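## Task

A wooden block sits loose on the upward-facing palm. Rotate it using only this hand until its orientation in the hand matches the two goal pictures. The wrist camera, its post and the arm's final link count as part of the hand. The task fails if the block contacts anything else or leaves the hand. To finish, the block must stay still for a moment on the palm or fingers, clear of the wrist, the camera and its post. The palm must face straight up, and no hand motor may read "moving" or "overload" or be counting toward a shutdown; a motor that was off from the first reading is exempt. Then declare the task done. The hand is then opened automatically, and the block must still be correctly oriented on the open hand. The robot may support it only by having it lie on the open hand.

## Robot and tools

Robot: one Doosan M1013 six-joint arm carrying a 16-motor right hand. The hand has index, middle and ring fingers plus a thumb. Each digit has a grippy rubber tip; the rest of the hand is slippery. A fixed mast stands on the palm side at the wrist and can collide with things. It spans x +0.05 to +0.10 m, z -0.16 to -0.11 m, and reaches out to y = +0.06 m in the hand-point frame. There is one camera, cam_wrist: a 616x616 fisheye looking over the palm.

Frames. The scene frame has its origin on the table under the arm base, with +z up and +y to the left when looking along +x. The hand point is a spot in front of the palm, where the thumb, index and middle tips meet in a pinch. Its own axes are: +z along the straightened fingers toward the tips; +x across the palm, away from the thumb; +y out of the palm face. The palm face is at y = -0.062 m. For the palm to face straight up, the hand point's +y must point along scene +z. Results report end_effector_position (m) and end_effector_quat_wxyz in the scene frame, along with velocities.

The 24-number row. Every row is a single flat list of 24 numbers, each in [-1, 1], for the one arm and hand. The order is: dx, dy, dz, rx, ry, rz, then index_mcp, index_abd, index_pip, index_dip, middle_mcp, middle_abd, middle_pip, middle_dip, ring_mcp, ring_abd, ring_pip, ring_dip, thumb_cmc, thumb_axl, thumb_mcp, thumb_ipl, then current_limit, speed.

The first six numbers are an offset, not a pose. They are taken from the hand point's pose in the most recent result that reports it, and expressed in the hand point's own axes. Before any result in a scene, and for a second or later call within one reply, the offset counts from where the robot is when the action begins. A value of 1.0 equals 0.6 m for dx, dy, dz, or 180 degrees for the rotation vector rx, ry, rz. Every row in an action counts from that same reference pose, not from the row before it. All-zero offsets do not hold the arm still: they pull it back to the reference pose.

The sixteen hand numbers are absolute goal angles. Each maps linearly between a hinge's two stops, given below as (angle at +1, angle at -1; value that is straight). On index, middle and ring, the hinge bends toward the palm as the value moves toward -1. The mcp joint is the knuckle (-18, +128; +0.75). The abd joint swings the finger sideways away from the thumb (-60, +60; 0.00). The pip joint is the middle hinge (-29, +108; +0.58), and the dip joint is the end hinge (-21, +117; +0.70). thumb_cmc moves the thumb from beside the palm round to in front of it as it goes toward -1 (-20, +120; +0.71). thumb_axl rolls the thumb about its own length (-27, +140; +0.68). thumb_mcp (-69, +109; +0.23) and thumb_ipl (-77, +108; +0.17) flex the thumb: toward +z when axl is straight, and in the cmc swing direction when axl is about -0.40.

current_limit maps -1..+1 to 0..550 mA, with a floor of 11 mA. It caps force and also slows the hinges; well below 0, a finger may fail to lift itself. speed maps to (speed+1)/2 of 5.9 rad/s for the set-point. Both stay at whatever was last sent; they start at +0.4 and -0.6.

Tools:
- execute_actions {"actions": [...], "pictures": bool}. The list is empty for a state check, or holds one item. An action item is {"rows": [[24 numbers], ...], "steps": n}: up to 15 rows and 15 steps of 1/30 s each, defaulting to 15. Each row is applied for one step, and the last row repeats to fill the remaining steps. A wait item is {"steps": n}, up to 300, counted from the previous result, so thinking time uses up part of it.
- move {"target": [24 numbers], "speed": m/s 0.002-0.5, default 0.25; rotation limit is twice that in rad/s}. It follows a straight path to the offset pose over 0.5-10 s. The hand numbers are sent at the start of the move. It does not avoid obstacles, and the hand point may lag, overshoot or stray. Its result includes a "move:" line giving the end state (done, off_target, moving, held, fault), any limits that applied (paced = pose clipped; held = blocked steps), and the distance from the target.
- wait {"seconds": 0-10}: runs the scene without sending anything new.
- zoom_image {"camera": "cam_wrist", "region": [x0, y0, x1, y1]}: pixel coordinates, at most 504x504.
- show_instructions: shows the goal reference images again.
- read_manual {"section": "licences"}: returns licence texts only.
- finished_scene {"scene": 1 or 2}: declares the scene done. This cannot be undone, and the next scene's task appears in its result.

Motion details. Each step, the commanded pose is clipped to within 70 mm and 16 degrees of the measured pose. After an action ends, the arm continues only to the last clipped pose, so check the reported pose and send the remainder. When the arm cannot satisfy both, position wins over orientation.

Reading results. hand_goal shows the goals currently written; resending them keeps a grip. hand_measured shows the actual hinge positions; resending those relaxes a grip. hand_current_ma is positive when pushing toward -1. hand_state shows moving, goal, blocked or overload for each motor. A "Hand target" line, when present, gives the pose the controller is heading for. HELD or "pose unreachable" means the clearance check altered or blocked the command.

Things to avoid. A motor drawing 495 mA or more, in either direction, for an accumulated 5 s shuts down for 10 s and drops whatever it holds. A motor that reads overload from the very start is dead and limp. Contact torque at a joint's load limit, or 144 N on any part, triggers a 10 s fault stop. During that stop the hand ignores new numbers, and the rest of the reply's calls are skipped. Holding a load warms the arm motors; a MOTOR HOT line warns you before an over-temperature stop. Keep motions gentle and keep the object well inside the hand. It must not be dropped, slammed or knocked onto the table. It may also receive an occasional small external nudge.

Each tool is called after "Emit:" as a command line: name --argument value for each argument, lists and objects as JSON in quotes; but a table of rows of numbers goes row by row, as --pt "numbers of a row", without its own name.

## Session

Emit:
show_instructions

Emit:
execute_actions --actions '[]'

Reference images for this scene: goal picture from the wrist camera place, goal picture looking into the palm.

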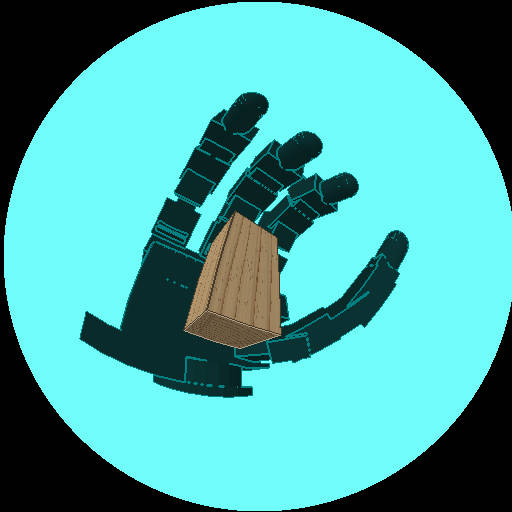

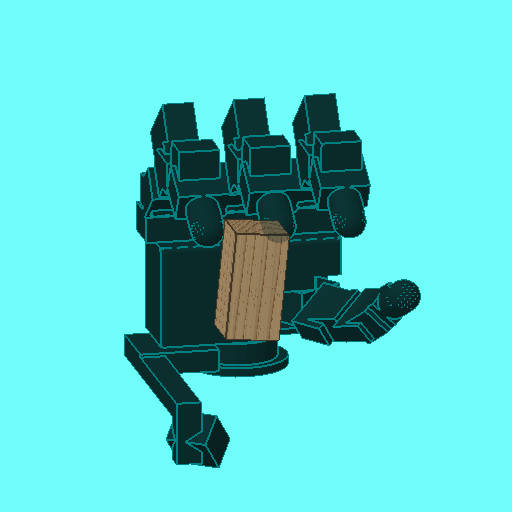

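Scene clock: 0.00 s of 4800.00 s.
end_effector_position=(+0.6955, +0.0140, +0.5356) hand_goal=(+0.046, +0.000, -0.008, +0.280, +0.046, +0.000, -0.008, +0.280, +0.046, +0.000, -0.008, +0.280, -0.104, +0.266, +0.032, -0.018) hand_measured=(+0.062, +0.000, -0.006, +0.282, +0.062, +0.000, -0.006, +0.282, +0.060, +0.000, -0.006, +0.282, -0.092, +0.270, +0.034, -0.016) hand_current_ma=(+86, +0, +13, +12, +84, +0, +15, +12, +84, +0, +13, +12, +66, +25, +11, +11) hand_state=(goal, goal, goal, goal, goal, goal, goal, goal, goal, goal, goal, goal, goal, goal, goal, goal) hand_current_limit=0.40 hand_speed=-0.60 end_effector_quat_wxyz=(+0.696, +0.703, +0.114, +0.091) end_effector_velocity=(-0.000, -0.000, -0.000) end_effector_angular_velocity=(-0.000, -0.000, -0.001)
Joint positions: [ 0.333  0.418  1.796 -1.532  1.597 -0.975]
Joint velocities: [-0.     0.     0.     0.     0.001  0.001]
Joint torques (N m, as the joint torque sensors report them, + toward a larger angle): no reading
Hand target: +0.696, +0.014, +0.536; +0.696, +0.703, +0.114, +0.091

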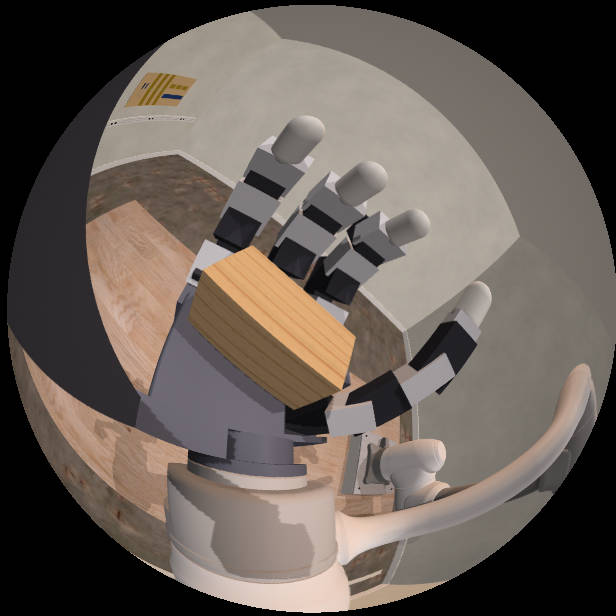

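Emit:
move --target '[0,0,0,0.05,0,0,-0.75,0,0.4,0.5,0.75,0,0.0,0.28,0.7,0,-0.1,0.28,-0.104,0.266,0.032,-0.018,0.4,-0.6]'

Emit:
move --target '[0,0,0,0,0,0,-0.75,0,0.4,0.5,0.75,0,0.0,0.28,0.7,0,-0.1,0.28,-0.8,0.68,0.3,0.17,0.4,-0.7]'

Scene clock: 10.63 s of 4800.00 s.
end_effector_position=(+0.6955, +0.0141, +0.5356) hand_goal=(-0.750, +0.000, +0.400, +0.500, +0.750, +0.000, +0.000, +0.280, +0.700, +0.000, -0.100, +0.280, -0.104, +0.266, +0.032, -0.018) hand_measured=(-0.726, -0.002, +0.402, +0.498, +0.758, +0.000, +0.000, +0.282, +0.708, +0.000, -0.096, +0.282, -0.092, +0.268, +0.036, -0.016) hand_current_ma=(+130, -6, +10, -9, +48, +0, +2, +12, +47, +0, +17, +12, +66, +9, +26, +10) hand_state=(blocked, goal, goal, goal, goal, goal, goal, goal, goal, goal, goal, goal, goal, goal, goal, goal) hand_current_limit=0.40 hand_speed=-0.60 end_effector_quat_wxyz=(+0.639, +0.755, +0.121, +0.082) end_effector_velocity=(+0.000, +0.000, -0.000) end_effector_angular_velocity=(+0.002, -0.002, +0.001)
Joint positions: [ 0.347  0.384  1.76  -1.391  1.532 -1.045]
Joint velocities: [ 0.    -0.    -0.001  0.001 -0.002  0.001]
Joint torques (N m, as the joint torque sensors report them, + toward a larger angle): [ -1.18 -70.41 -30.52  -1.29   1.68  -0.16]
Hand target: +0.696, +0.014, +0.536; +0.639, +0.755, +0.121, +0.082
Off the commanded pose: 0.000 m, 0 deg.
move: done

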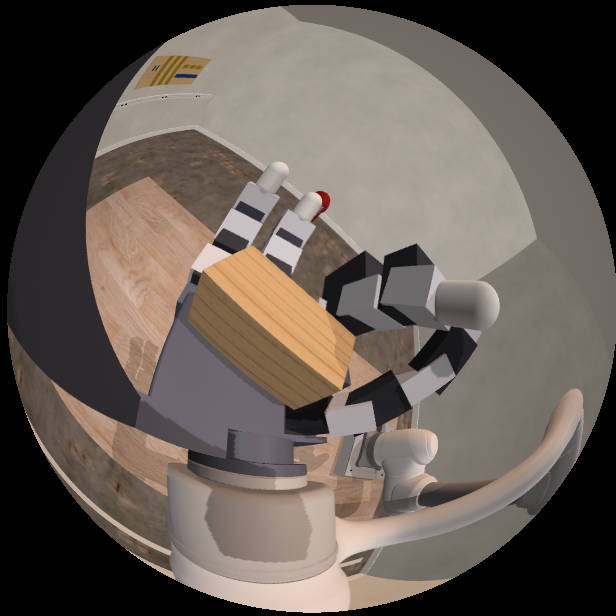

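Scene clock: 11.93 s of 4800.00 s.
end_effector_position=(+0.6955, +0.0141, +0.5356) hand_goal=(-0.750, +0.000, +0.400, +0.500, +0.750, +0.000, +0.000, +0.280, +0.700, +0.000, -0.100, +0.280, -0.800, +0.680, +0.300, +0.170) hand_measured=(-0.748, -0.004, +0.402, +0.502, +0.758, +0.000, +0.000, +0.282, +0.708, +0.000, -0.096, +0.282, -0.800, +0.678, +0.302, +0.170) hand_current_ma=(+6, -17, +9, +7, +48, +0, +2, +12, +47, +0, +17, +12, -1, -10, +12, +5) hand_state=(goal, goal, goal, goal, goal, goal, goal, goal, goal, goal, goal, goal, goal, goal, goal, goal) hand_current_limit=0.40 hand_speed=-0.70 end_effector_quat_wxyz=(+0.639, +0.755, +0.121, +0.082) end_effector_velocity=(-0.000, -0.001, -0.000) end_effector_angular_velocity=(-0.000, +0.002, -0.002)
Joint positions: [ 0.347  0.384  1.76  -1.391  1.532 -1.045]
Joint velocities: [-0.001 -0.     0.001  0.001  0.001 -0.002]
Joint torques (N m, as the joint torque sensors report them, + toward a larger angle): [ -2.43 -69.14 -31.18  -1.3    1.5   -0.05]
Hand target: +0.696, +0.014, +0.536; +0.639, +0.755, +0.121, +0.082
Off the commanded pose: 0.000 m, 0 deg.
move: done

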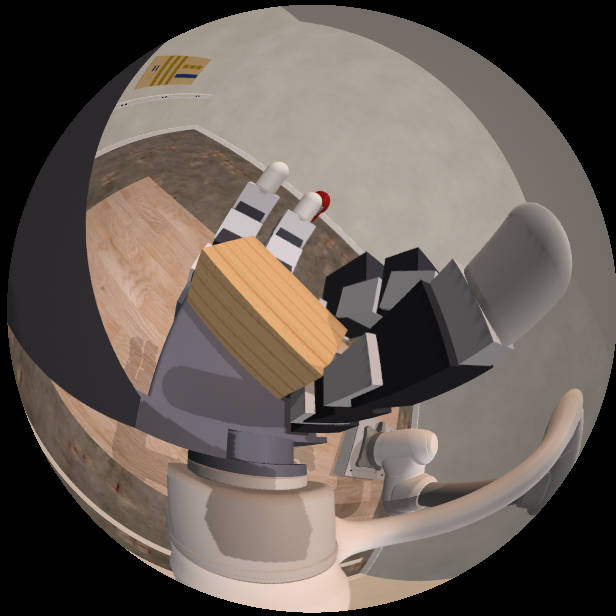

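Emit:
move --target '[0,0,0,0.08,0,0,-0.8,0,0.5,0.6,0.75,0,-0.2,0.28,0.7,0,-0.3,0.28,-0.2,0.68,0.4,0.17,0.4,-0.6]' --speed 0.1

Scene clock: 18.20 s of 4800.00 s.
end_effector_position=(+0.6955, +0.0142, +0.5356) hand_goal=(-0.800, +0.000, +0.500, +0.600, +0.750, +0.000, -0.200, +0.280, +0.700, +0.000, -0.300, +0.280, -0.200, +0.680, +0.400, +0.170) hand_measured=(-0.800, -0.004, +0.498, +0.598, +0.758, +0.000, -0.192, +0.282, +0.708, +0.000, -0.294, +0.282, -0.198, +0.678, +0.398, +0.170) hand_current_ma=(+5, -17, -14, -15, +50, +0, +43, +12, +53, +0, +35, +12, +14, -10, -12, +5) hand_state=(goal, goal, goal, goal, goal, goal, goal, goal, goal, goal, goal, goal, goal, goal, goal, goal) hand_current_limit=0.40 hand_speed=-0.60 end_effector_quat_wxyz=(+0.540, +0.829, +0.130, +0.066) end_effector_velocity=(-0.001, -0.002, -0.000) end_effector_angular_velocity=(+0.008, +0.002, -0.006)
Joint positions: [ 0.349  0.336  1.694 -1.156  1.455 -1.172]
Joint velocities: [-0.003 -0.001 -0.002  0.009  0.    -0.002]
Joint torques (N m, as the joint torque sensors report them, + toward a larger angle): [ -0.72 -68.28 -32.71  -0.47   1.44  -0.01]
Hand target: +0.696, +0.014, +0.536; +0.540, +0.829, +0.130, +0.066
Off the commanded pose: 0.000 m, 0 deg.
move: done

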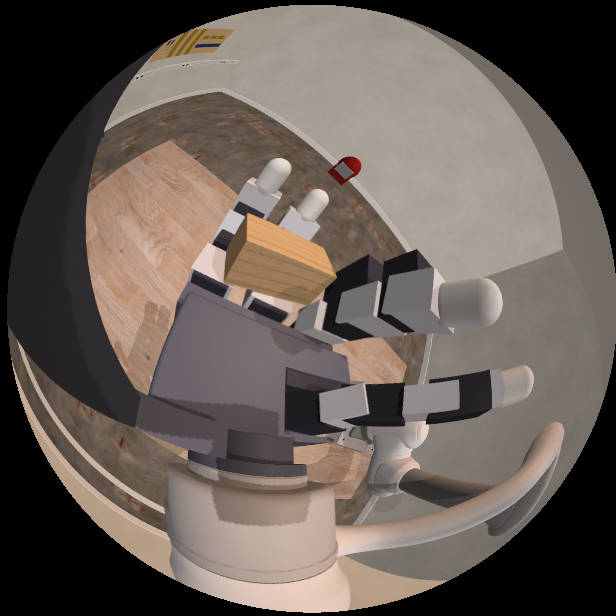

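Emit:
move --target '[0,0,0,-0.1,0,-0.02,-0.8,0,0.5,0.6,0.75,0,0.1,0.28,0.72,0,-0.3,0.28,-0.2,0.68,0.4,0.17,0.4,-0.6]' --speed 0.15

Emit:
zoom_image --camera "cam_wrist" --region '[170, 150, 410, 390]'

Scene clock: 33.77 s of 4800.00 s.
end_effector_position=(+0.6955, +0.0141, +0.5356) hand_goal=(-0.800, +0.000, +0.500, +0.600, +0.750, +0.000, +0.100, +0.280, +0.720, +0.000, -0.300, +0.280, -0.200, +0.680, +0.400, +0.170) hand_measured=(-0.800, -0.004, +0.498, +0.598, +0.762, +0.000, +0.100, +0.282, +0.730, +0.000, -0.294, +0.282, -0.198, +0.678, +0.398, +0.170) hand_current_ma=(-1, -16, -14, -15, +61, -1, +2, +12, +56, +0, +34, +12, +14, -10, -9, +5) hand_state=(goal, goal, goal, goal, goal, goal, goal, goal, goal, goal, goal, goal, goal, goal, goal, goal) hand_current_limit=0.40 hand_speed=-0.60 end_effector_quat_wxyz=(+0.664, +0.730, +0.144, +0.069) end_effector_velocity=(-0.000, +0.001, -0.000) end_effector_angular_velocity=(-0.008, -0.002, +0.001)
Joint positions: [ 0.344  0.388  1.791 -1.453  1.548 -1.071]
Joint velocities: [ 0.     0.001  0.003 -0.007  0.003  0.004]
Joint torques (N m, as the joint torque sensors report them, + toward a larger angle): [ -2.34 -70.49 -30.92  -1.53   1.66  -0.79]
Hand target: +0.696, +0.014, +0.536; +0.665, +0.730, +0.144, +0.069
Off the commanded pose: 0.000 m, 0 deg.
move: done

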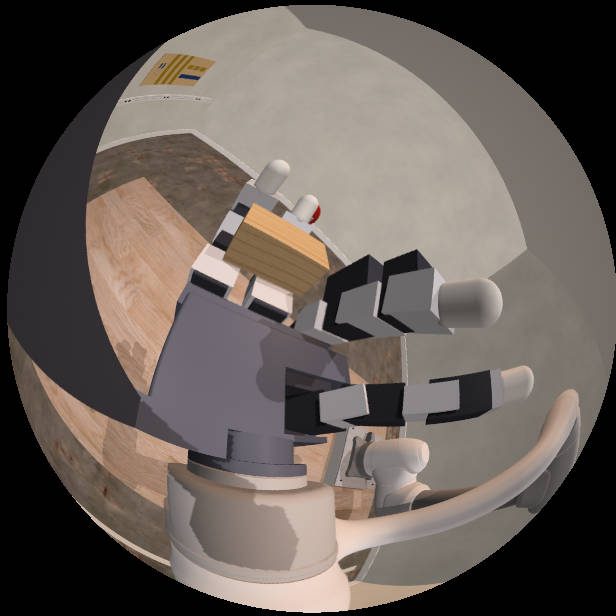

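Region (170, 150, 410, 390) of cam_wrist's 616x616 image, scaled by 2.100, with more detail than that image has.

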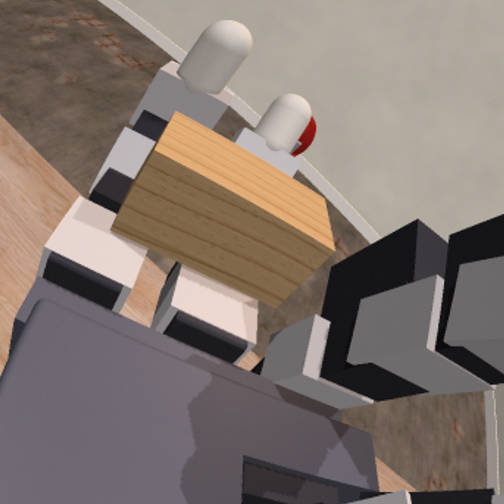

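Emit:
move --target '[0,0,0,-0.03,0,-0.02,-0.5,0.4,0.5,0.6,0.72,-0.3,0.0,0.28,0.72,-0.3,-0.2,0.28,-0.0,0.68,0.4,0.17,0.4,-0.85]' --speed 0.1

Emit:
move --target '[0,0,0,0,0,0,0.0,0.4,0.5,0.6,0.72,-0.3,0.0,0.28,0.72,-0.3,-0.2,0.28,-0.0,0.68,0.4,0.17,0.4,-0.85]'

Scene clock: 47.30 s of 4800.00 s.
end_effector_position=(+0.6955, +0.0140, +0.5356) hand_goal=(-0.500, +0.400, +0.500, +0.600, +0.720, -0.300, +0.000, +0.280, +0.720, -0.300, -0.200, +0.280, +0.000, +0.680, +0.400, +0.170) hand_measured=(-0.502, +0.398, +0.498, +0.598, +0.748, -0.298, +0.010, +0.282, +0.730, -0.298, -0.200, +0.282, +0.004, +0.678, +0.400, +0.170) hand_current_ma=(-10, -8, -14, -15, +153, +12, +46, +12, +56, +11, -4, +12, +22, -10, -6, +5) hand_state=(goal, goal, goal, goal, blocked, goal, goal, goal, goal, goal, goal, goal, goal, goal, goal, goal) hand_current_limit=0.40 hand_speed=-0.85 end_effector_quat_wxyz=(+0.700, +0.693, +0.164, +0.055) end_effector_velocity=(-0.000, -0.001, +0.000) end_effector_angular_velocity=(-0.001, -0.001, -0.001)
Joint positions: [ 0.335  0.399  1.828 -1.541  1.582 -1.085]
Joint velocities: [-0.001  0.    -0.    -0.001  0.001  0.001]
Joint torques (N m, as the joint torque sensors report them, + toward a larger angle): [ -1.74 -68.42 -29.67  -1.71   1.8   -0.07]
Hand target: +0.696, +0.014, +0.536; +0.700, +0.693, +0.164, +0.055
Off the commanded pose: 0.000 m, 0 deg.
move: done

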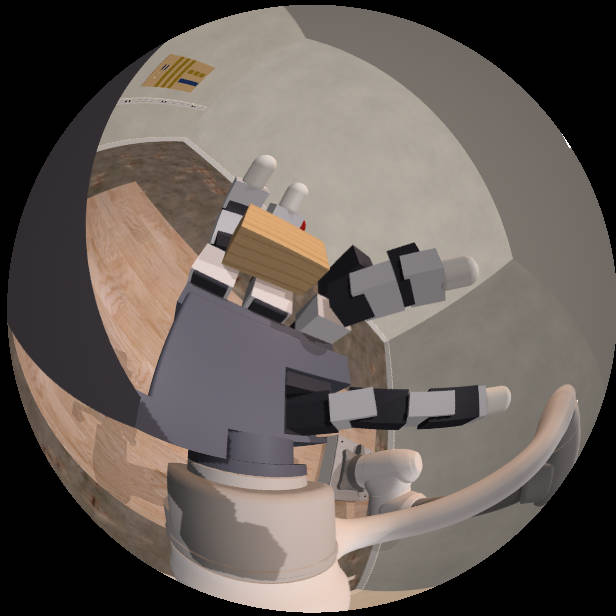

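Scene clock: 49.00 s of 4800.00 s.
end_effector_position=(+0.6955, +0.0140, +0.5356) hand_goal=(+0.000, +0.400, +0.500, +0.600, +0.720, -0.300, +0.000, +0.280, +0.720, -0.300, -0.200, +0.280, +0.000, +0.680, +0.400, +0.170) hand_measured=(+0.006, +0.398, +0.500, +0.598, +0.748, -0.298, +0.010, +0.282, +0.730, -0.298, -0.200, +0.282, +0.004, +0.678, +0.400, +0.170) hand_current_ma=(+28, -8, -4, -13, +153, +12, +46, +12, +56, +11, -4, +12, +22, -10, -6, +5) hand_state=(goal, goal, goal, goal, blocked, goal, goal, goal, goal, goal, goal, goal, goal, goal, goal, goal) hand_current_limit=0.40 hand_speed=-0.85 end_effector_quat_wxyz=(+0.700, +0.693, +0.164, +0.055) end_effector_velocity=(-0.000, -0.000, +0.000) end_effector_angular_velocity=(-0.001, -0.001, -0.000)
Joint positions: [ 0.335  0.399  1.828 -1.541  1.582 -1.085]
Joint velocities: [-0.    -0.    -0.    -0.001  0.001  0.   ]
Joint torques (N m, as the joint torque sensors report them, + toward a larger angle): [ -2.   -69.41 -29.38  -1.75   1.68  -0.11]
Hand target: +0.696, +0.014, +0.536; +0.700, +0.693, +0.164, +0.055
Off the commanded pose: 0.000 m, 0 deg.
move: done

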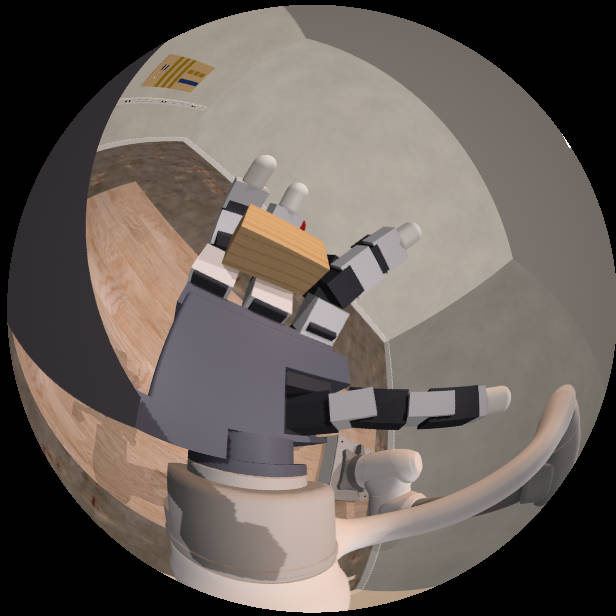

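Emit:
move --target '[0,0,0,0.07,0,0.04,0.45,0.25,0.3,0.4,0.74,0.1,0.55,0.1,0.7,0.2,-0.75,0.5,-0.0,0.68,0.4,0.17,0.4,-0.85]' --speed 0.08

Scene clock: 61.13 s of 4800.00 s.
end_effector_position=(+0.6955, +0.0142, +0.5356) hand_goal=(+0.450, +0.250, +0.300, +0.400, +0.740, +0.100, +0.550, +0.100, +0.700, +0.200, -0.750, +0.500, +0.000, +0.680, +0.400, +0.170) hand_measured=(+0.460, +0.254, +0.306, +0.402, +0.750, +0.096, +0.550, +0.104, +0.722, +0.196, -0.742, +0.498, +0.004, +0.678, +0.400, +0.170) hand_current_ma=(+51, +15, +35, +16, +58, -17, +2, +17, +138, -18, +44, -11, +26, -10, -6, +5) hand_state=(goal, goal, goal, goal, goal, goal, goal, goal, blocked, goal, goal, goal, goal, goal, goal, goal) hand_current_limit=0.40 hand_speed=-0.85 end_effector_quat_wxyz=(+0.615, +0.774, +0.125, +0.080) end_effector_velocity=(-0.000, +0.001, +0.001) end_effector_angular_velocity=(+0.005, -0.001, -0.000)
Joint positions: [ 0.35   0.37   1.746 -1.336  1.505 -1.074]
Joint velocities: [ 0.001 -0.001 -0.003  0.004 -0.001 -0.001]
Joint torques (N m, as the joint torque sensors report them, + toward a larger angle): [ -1.42 -69.21 -31.86  -1.54   1.64  -0.2 ]
Hand target: +0.696, +0.014, +0.536; +0.615, +0.775, +0.125, +0.080
Off the commanded pose: 0.000 m, 0 deg.
move: done

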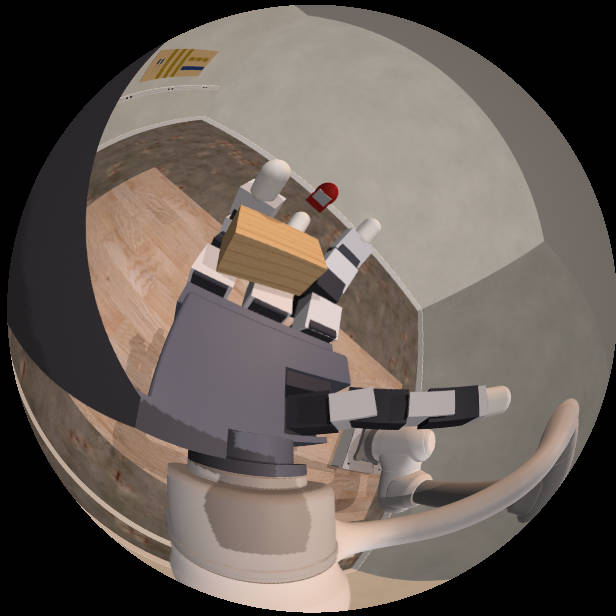

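Emit:
move --target '[0,0,0,0.05,0,0,0.55,0.25,0.2,0.2,0.74,0.1,0.55,-0.1,0.55,0.1,-0.75,0.5,-0.0,0.68,0.4,0.17,0.4,-0.85]' --speed 0.06

Scene clock: 67.57 s of 4800.00 s.
end_effector_position=(+0.6955, +0.0142, +0.5356) hand_goal=(+0.550, +0.250, +0.200, +0.200, +0.740, +0.100, +0.550, -0.100, +0.550, +0.100, -0.750, +0.500, +0.000, +0.680, +0.400, +0.170) hand_measured=(+0.560, +0.254, +0.208, +0.204, +0.750, +0.096, +0.550, -0.096, +0.572, +0.102, -0.746, +0.498, +0.004, +0.678, +0.400, +0.170) hand_current_ma=(+50, +13, +44, +18, +58, -17, +2, +19, +137, +13, +17, -11, +26, -10, -6, +5) hand_state=(goal, goal, goal, goal, goal, goal, goal, goal, blocked, goal, goal, goal, goal, goal, goal, goal) hand_current_limit=0.40 hand_speed=-0.85 end_effector_quat_wxyz=(+0.553, +0.820, +0.131, +0.070) end_effector_velocity=(-0.000, +0.000, +0.000) end_effector_angular_velocity=(+0.006, +0.000, -0.001)
Joint positions: [ 0.351  0.34   1.705 -1.188  1.459 -1.155]
Joint velocities: [ 0.    -0.001 -0.002  0.006 -0.001 -0.002]
Joint torques (N m, as the joint torque sensors report them, + toward a larger angle): [  0.2  -67.63 -34.19  -0.44   1.49  -0.21]
Hand target: +0.696, +0.014, +0.536; +0.552, +0.820, +0.131, +0.070
Off the commanded pose: 0.000 m, 0 deg.
move: done

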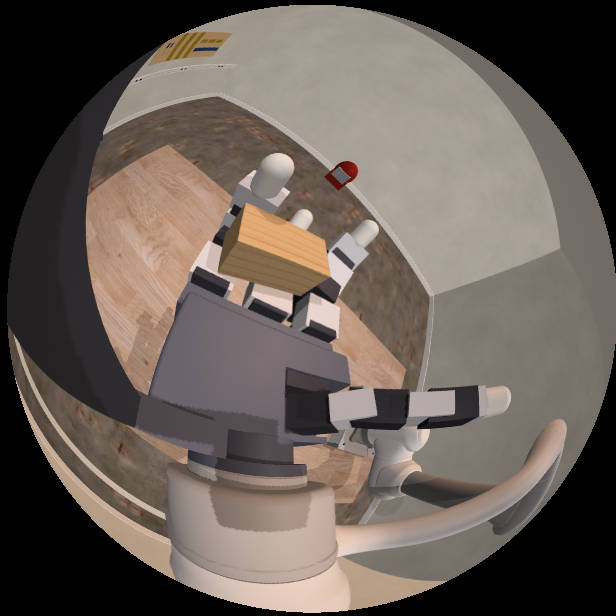

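Emit:
move --target '[0,0,0,0.02,0,0,0.76,0.0,0.5,-0.3,0.76,0.0,0.58,-0.3,0.5,-0.1,-0.75,0.5,-0.0,0.68,0.4,0.17,0.4,-0.85]' --speed 0.06

Scene clock: 73.47 s of 4800.00 s.
end_effector_position=(+0.6955, +0.0143, +0.5356) hand_goal=(+0.760, +0.000, +0.500, -0.300, +0.760, +0.000, +0.580, -0.300, +0.500, -0.100, -0.750, +0.500, +0.000, +0.680, +0.400, +0.170) hand_measured=(+0.768, +0.004, +0.500, -0.296, +0.774, +0.002, +0.582, -0.296, +0.520, -0.098, -0.746, +0.498, +0.004, +0.678, +0.400, +0.170) hand_current_ma=(+44, +14, +1, +18, +80, +10, +12, +22, +116, +14, +17, -11, +26, -10, -6, +5) hand_state=(goal, goal, goal, goal, goal, goal, goal, goal, goal, goal, goal, goal, goal, goal, goal, goal) hand_current_limit=0.40 hand_speed=-0.85 end_effector_quat_wxyz=(+0.526, +0.837, +0.133, +0.066) end_effector_velocity=(-0.000, -0.000, -0.000) end_effector_angular_velocity=(+0.000, +0.002, -0.001)
Joint positions: [ 0.348  0.329  1.687 -1.128  1.444 -1.189]
Joint velocities: [-0.    -0.     0.     0.001  0.001 -0.001]
Joint torques (N m, as the joint torque sensors report them, + toward a larger angle): [ -2.27 -66.7  -34.13  -0.31   1.19  -0.14]
Hand target: +0.696, +0.014, +0.536; +0.526, +0.837, +0.133, +0.066
Off the commanded pose: 0.000 m, 0 deg.
move: done

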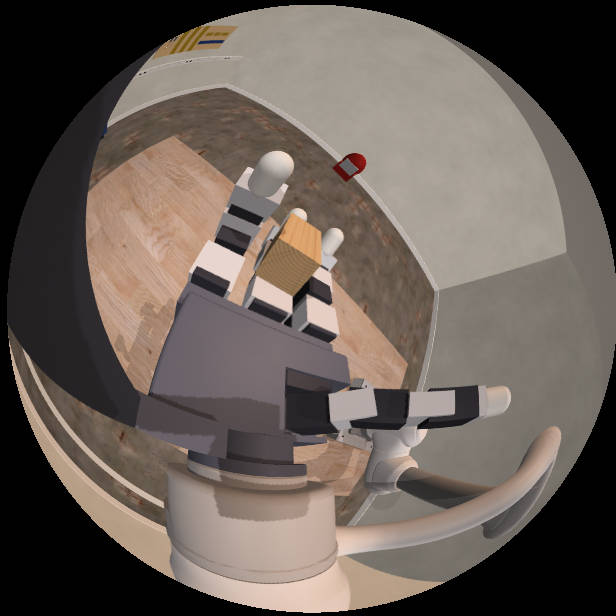

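It swung round. Leveling now.

Emit:
move --target '[0,0,0,-0.143,0,0.015,0.76,0.0,0.5,-0.3,0.76,0.0,0.58,-0.3,0.5,-0.1,-0.75,0.5,-0.0,0.68,0.4,0.17,0.4,-0.85]' --speed 0.15

Emit:
zoom_image --camera "cam_wrist" --region '[190, 150, 390, 350]'

Scene clock: 81.03 s of 4800.00 s.
end_effector_position=(+0.6955, +0.0141, +0.5356) hand_goal=(+0.760, +0.000, +0.500, -0.300, +0.760, +0.000, +0.580, -0.300, +0.500, -0.100, -0.750, +0.500, +0.000, +0.680, +0.400, +0.170) hand_measured=(+0.770, +0.004, +0.500, -0.298, +0.774, +0.002, +0.582, -0.296, +0.516, -0.098, -0.748, +0.498, +0.006, +0.678, +0.400, +0.170) hand_current_ma=(+50, +14, +1, +16, +80, +10, +12, +19, +103, +14, +10, -11, +30, -10, -6, +5) hand_state=(goal, goal, goal, goal, goal, goal, goal, goal, goal, goal, goal, goal, goal, goal, goal, goal) hand_current_limit=0.40 hand_speed=-0.85 end_effector_quat_wxyz=(+0.698, +0.702, +0.096, +0.106) end_effector_velocity=(-0.000, +0.001, -0.000) end_effector_angular_velocity=(-0.007, -0.003, +0.000)
Joint positions: [ 0.332  0.427  1.786 -1.538  1.606 -0.93 ]
Joint velocities: [-0.     0.002  0.001 -0.006  0.004  0.004]
Joint torques (N m, as the joint torque sensors report them, + toward a larger angle): [  0.35 -75.3  -29.6   -2.39   1.78  -0.14]
Hand target: +0.696, +0.014, +0.536; +0.698, +0.702, +0.096, +0.106
Off the commanded pose: 0.000 m, 0 deg.
move: done

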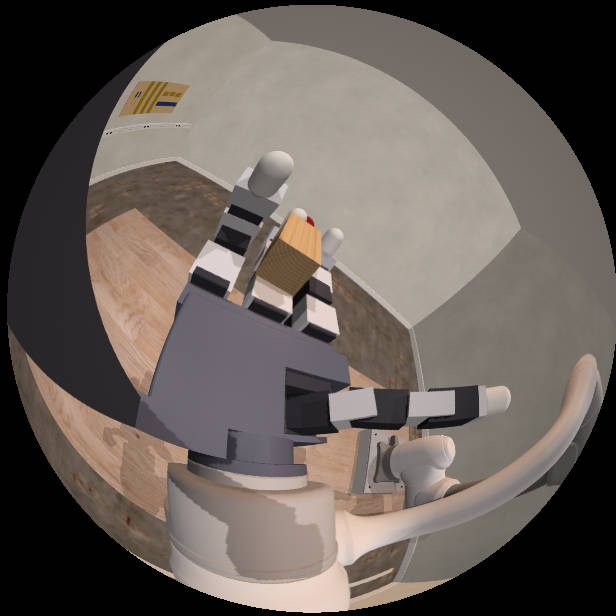

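Region (190, 150, 390, 350) of cam_wrist's 616x616 image, scaled by 2.520, with more detail than that image has.

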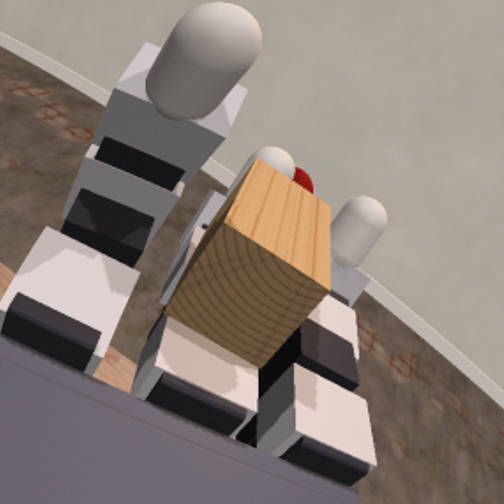

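Emit:
move --target '[0,0,0,0,0,0,0.55,0.3,0.5,0.4,0.76,0.0,0.58,0.3,0.55,0,0.5,0.5,-0.0,0.68,0.4,0.17,0.4,-0.8]'

Emit:
move --target '[0,0,0,0,0,0,0.55,-0.1,0.5,0.4,0.76,0.0,0.58,0.3,0.55,0.05,0.5,0.5,-0.0,0.68,0.4,0.17,0.4,-0.88]'

Emit:
zoom_image --camera "cam_wrist" --region '[190, 150, 390, 350]'

Scene clock: 97.77 s of 4800.00 s.
end_effector_position=(+0.6955, +0.0141, +0.5356) hand_goal=(+0.550, +0.300, +0.500, +0.400, +0.760, +0.000, +0.580, +0.300, +0.550, +0.000, +0.500, +0.500, +0.000, +0.680, +0.400, +0.170) hand_measured=(+0.576, +0.298, +0.500, +0.398, +0.774, +0.002, +0.582, +0.298, +0.558, -0.002, +0.500, +0.498, +0.006, +0.678, +0.400, +0.170) hand_current_ma=(+142, -13, +2, -12, +80, +10, +12, -11, +51, -14, +2, -11, +30, -10, -6, +5) hand_state=(blocked, goal, goal, goal, goal, goal, goal, goal, goal, goal, goal, goal, goal, goal, goal, goal) hand_current_limit=0.40 hand_speed=-0.80 end_effector_quat_wxyz=(+0.698, +0.702, +0.096, +0.106) end_effector_velocity=(+0.000, -0.001, +0.001) end_effector_angular_velocity=(-0.000, -0.002, -0.002)
Joint positions: [ 0.332  0.427  1.786 -1.538  1.606 -0.93 ]
Joint velocities: [-0.001 -0.    -0.001 -0.     0.001  0.001]
Joint torques (N m, as the joint torque sensors report them, + toward a larger angle): [ -1.59 -71.88 -29.11  -1.78   1.71  -0.19]
Hand target: +0.696, +0.014, +0.536; +0.698, +0.702, +0.096, +0.106
Off the commanded pose: 0.000 m, 0 deg.
move: done

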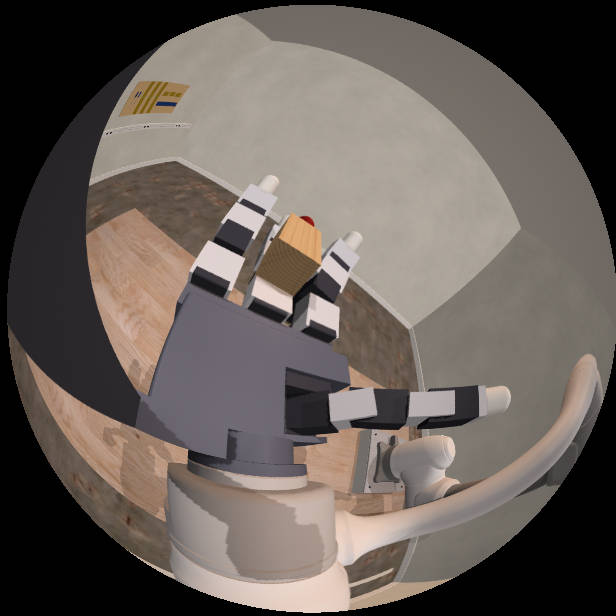

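Scene clock: 99.20 s of 4800.00 s.
end_effector_position=(+0.6955, +0.0141, +0.5356) hand_goal=(+0.550, -0.100, +0.500, +0.400, +0.760, +0.000, +0.580, +0.300, +0.550, +0.050, +0.500, +0.500, +0.000, +0.680, +0.400, +0.170) hand_measured=(+0.576, -0.096, +0.500, +0.398, +0.774, +0.002, +0.582, +0.298, +0.558, +0.048, +0.500, +0.498, +0.006, +0.678, +0.400, +0.170) hand_current_ma=(+142, +15, +2, -12, +80, +10, +12, -11, +51, -13, +2, -11, +30, -10, -6, +5) hand_state=(blocked, goal, goal, goal, goal, goal, goal, goal, goal, goal, goal, goal, goal, goal, goal, goal) hand_current_limit=0.40 hand_speed=-0.88 end_effector_quat_wxyz=(+0.698, +0.702, +0.096, +0.106) end_effector_velocity=(+0.000, -0.001, -0.000) end_effector_angular_velocity=(+0.002, +0.001, -0.000)
Joint positions: [ 0.332  0.427  1.786 -1.538  1.606 -0.93 ]
Joint velocities: [-0.001  0.    -0.     0.001 -0.001 -0.001]
Joint torques (N m, as the joint torque sensors report them, + toward a larger angle): [ -1.78 -70.93 -29.18  -1.96   1.33  -0.25]
Hand target: +0.696, +0.014, +0.536; +0.698, +0.702, +0.096, +0.106
Off the commanded pose: 0.000 m, 0 deg.
move: done

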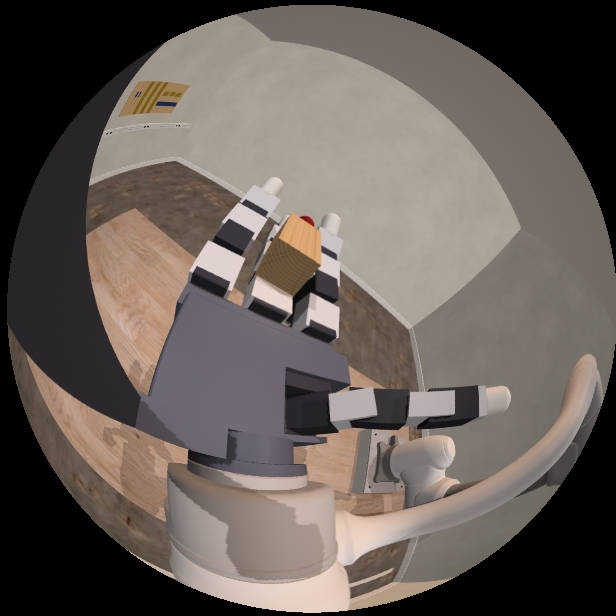

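Region (190, 150, 390, 350) of cam_wrist's 616x616 image, scaled by 2.520, with more detail than that image has.

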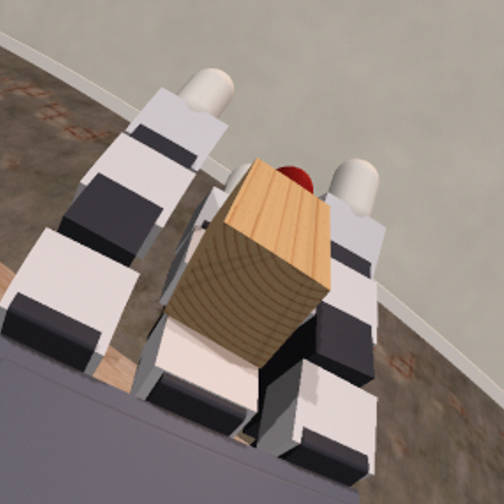

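Emit:
move --target '[0,0,0,0,0,0,0.58,-0.24,0.55,0.5,0.76,0.0,0.58,0.5,0.55,0.0,0.5,0.5,-0.0,0.68,0.4,0.17,0.4,-0.9]'

Emit:
zoom_image --camera "cam_wrist" --region '[190, 150, 390, 350]'

Scene clock: 104.60 s of 4800.00 s.
end_effector_position=(+0.6955, +0.0141, +0.5356) hand_goal=(+0.580, -0.240, +0.550, +0.500, +0.760, +0.000, +0.580, +0.500, +0.550, +0.000, +0.500, +0.500, +0.000, +0.680, +0.400, +0.170) hand_measured=(+0.590, -0.236, +0.550, +0.498, +0.774, +0.002, +0.582, +0.498, +0.558, +0.004, +0.500, +0.498, +0.006, +0.678, +0.400, +0.170) hand_current_ma=(+53, +20, +3, -11, +80, +10, +12, -11, +51, +15, +2, -11, +30, -10, -6, +5) hand_state=(goal, goal, goal, goal, goal, goal, goal, goal, goal, goal, goal, goal, goal, goal, goal, goal) hand_current_limit=0.40 hand_speed=-0.90 end_effector_quat_wxyz=(+0.698, +0.702, +0.096, +0.106) end_effector_velocity=(-0.000, -0.001, +0.000) end_effector_angular_velocity=(-0.000, -0.001, -0.003)
Joint positions: [ 0.332  0.427  1.786 -1.538  1.606 -0.93 ]
Joint velocities: [-0.001 -0.     0.     0.     0.001  0.001]
Joint torques (N m, as the joint torque sensors report them, + toward a larger angle): [ -1.84 -71.78 -28.89  -1.91   1.67  -0.2 ]
Hand target: +0.696, +0.014, +0.536; +0.698, +0.702, +0.096, +0.106
Off the commanded pose: 0.000 m, 0 deg.
move: done

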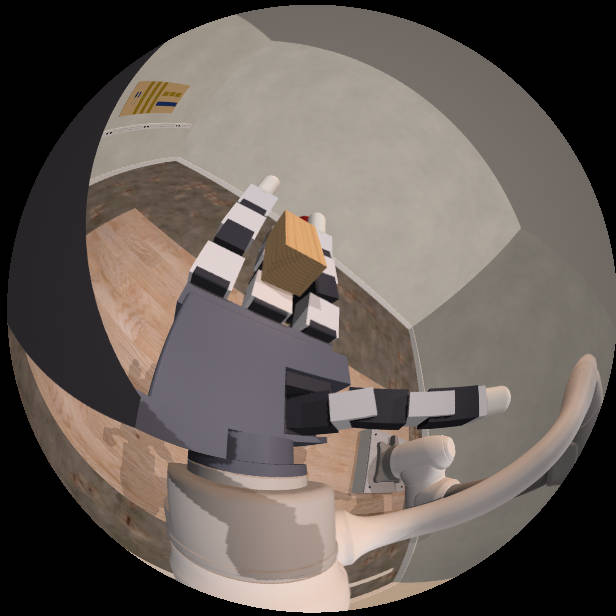

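Region (190, 150, 390, 350) of cam_wrist's 616x616 image, scaled by 2.520, with more detail than that image has.

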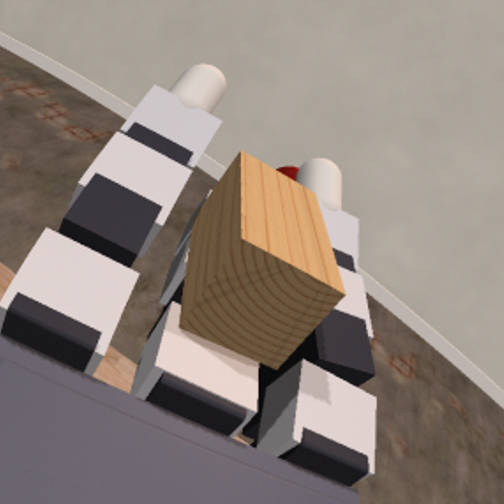

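Emit:
move --target '[0,0,0,0,0,0,0.76,0,0.58,0.6,0.76,0.0,0.58,0.6,0.58,0.3,0.55,0.5,-0.0,0.68,0.4,0.17,0.4,-0.9]'

Emit:
zoom_image --camera "cam_wrist" --region '[190, 150, 390, 350]'

Scene clock: 120.03 s of 4800.00 s.
end_effector_position=(+0.6955, +0.0141, +0.5356) hand_goal=(+0.760, +0.000, +0.580, +0.600, +0.760, +0.000, +0.580, +0.600, +0.580, +0.300, +0.550, +0.500, +0.000, +0.680, +0.400, +0.170) hand_measured=(+0.770, -0.004, +0.580, +0.598, +0.776, +0.004, +0.582, +0.598, +0.588, +0.276, +0.550, +0.498, +0.006, +0.678, +0.400, +0.170) hand_current_ma=(+53, -15, +3, -11, +89, +22, +12, -11, +52, -119, +3, -11, +30, -10, -6, +5) hand_state=(goal, goal, goal, goal, goal, goal, goal, goal, goal, blocked, goal, goal, goal, goal, goal, goal) hand_current_limit=0.40 hand_speed=-0.90 end_effector_quat_wxyz=(+0.698, +0.702, +0.096, +0.106) end_effector_velocity=(-0.000, -0.002, +0.000) end_effector_angular_velocity=(+0.001, -0.001, -0.003)
Joint positions: [ 0.332  0.427  1.786 -1.538  1.606 -0.93 ]
Joint velocities: [-0.002  0.    -0.001  0.001  0.001  0.001]
Joint torques (N m, as the joint torque sensors report them, + toward a larger angle): [ -0.46 -72.16 -28.94  -2.1    1.69  -0.38]
Hand target: +0.696, +0.014, +0.536; +0.698, +0.702, +0.096, +0.106
Off the commanded pose: 0.000 m, 0 deg.
move: done

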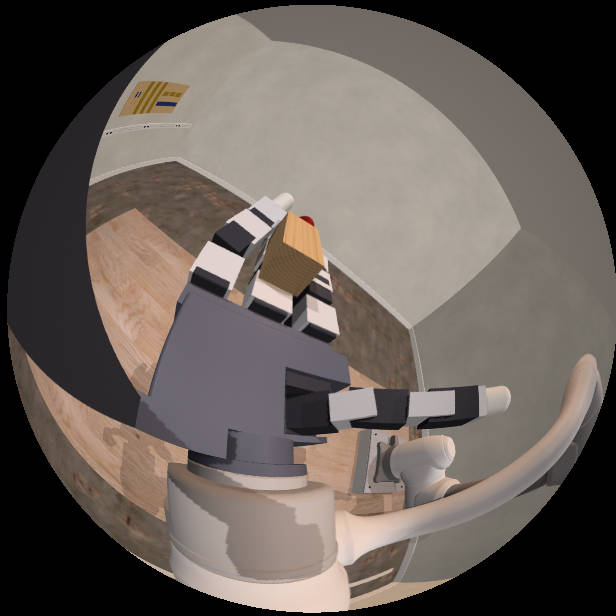

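Region (190, 150, 390, 350) of cam_wrist's 616x616 image, scaled by 2.520, with more detail than that image has.

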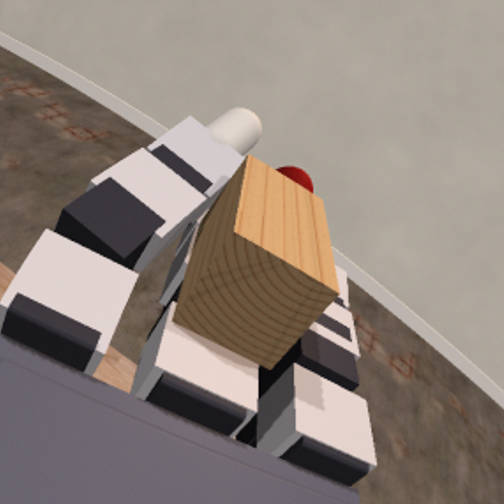

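Emit:
move --target '[0,0,0,0,0,0,0.76,0,0.58,0.6,0.76,0.0,0.58,0.6,0.76,0,0.58,0.6,0.3,0.68,0.3,0.17,0.4,-0.8]'

Emit:
zoom_image --camera "cam_wrist" --region '[190, 150, 390, 350]'

Scene clock: 127.27 s of 4800.00 s.
end_effector_position=(+0.6955, +0.0141, +0.5356) hand_goal=(+0.760, +0.000, +0.580, +0.600, +0.760, +0.000, +0.580, +0.600, +0.760, +0.000, +0.580, +0.600, +0.300, +0.680, +0.300, +0.170) hand_measured=(+0.770, -0.004, +0.580, +0.598, +0.788, +0.002, +0.588, +0.600, +0.768, +0.004, +0.580, +0.598, +0.308, +0.678, +0.302, +0.170) hand_current_ma=(+53, -15, +3, -11, +156, +15, +39, -3, +52, +15, +4, -11, +44, -10, +18, +5) hand_state=(goal, goal, goal, goal, blocked, goal, goal, goal, goal, goal, goal, goal, goal, goal, goal, goal) hand_current_limit=0.40 hand_speed=-0.80 end_effector_quat_wxyz=(+0.698, +0.702, +0.096, +0.106) end_effector_velocity=(+0.000, +0.001, +0.000) end_effector_angular_velocity=(-0.001, +0.000, +0.001)
Joint positions: [ 0.332  0.427  1.786 -1.538  1.606 -0.93 ]
Joint velocities: [ 0.001 -0.    -0.    -0.001  0.    -0.001]
Joint torques (N m, as the joint torque sensors report them, + toward a larger angle): [ -0.69 -71.42 -28.67  -1.87   1.72  -0.14]
Hand target: +0.696, +0.014, +0.536; +0.698, +0.702, +0.096, +0.106
Off the commanded pose: 0.000 m, 0 deg.
move: done

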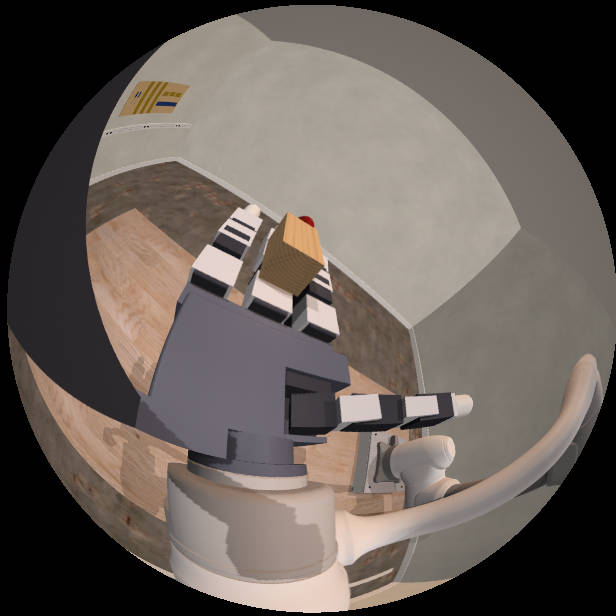

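Region (190, 150, 390, 350) of cam_wrist's 616x616 image, scaled by 2.520, with more detail than that image has.

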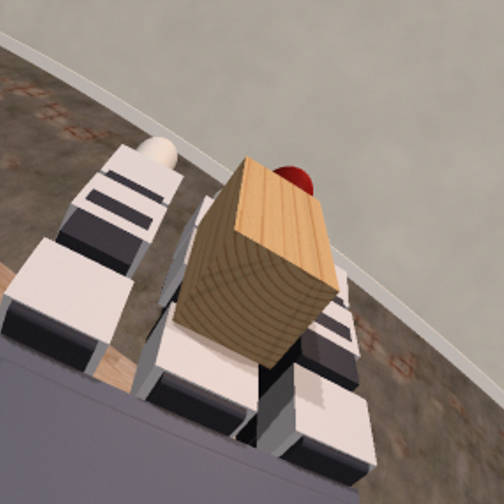

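Emit:
finished_scene --scene 2

The scene is finished: the task was done.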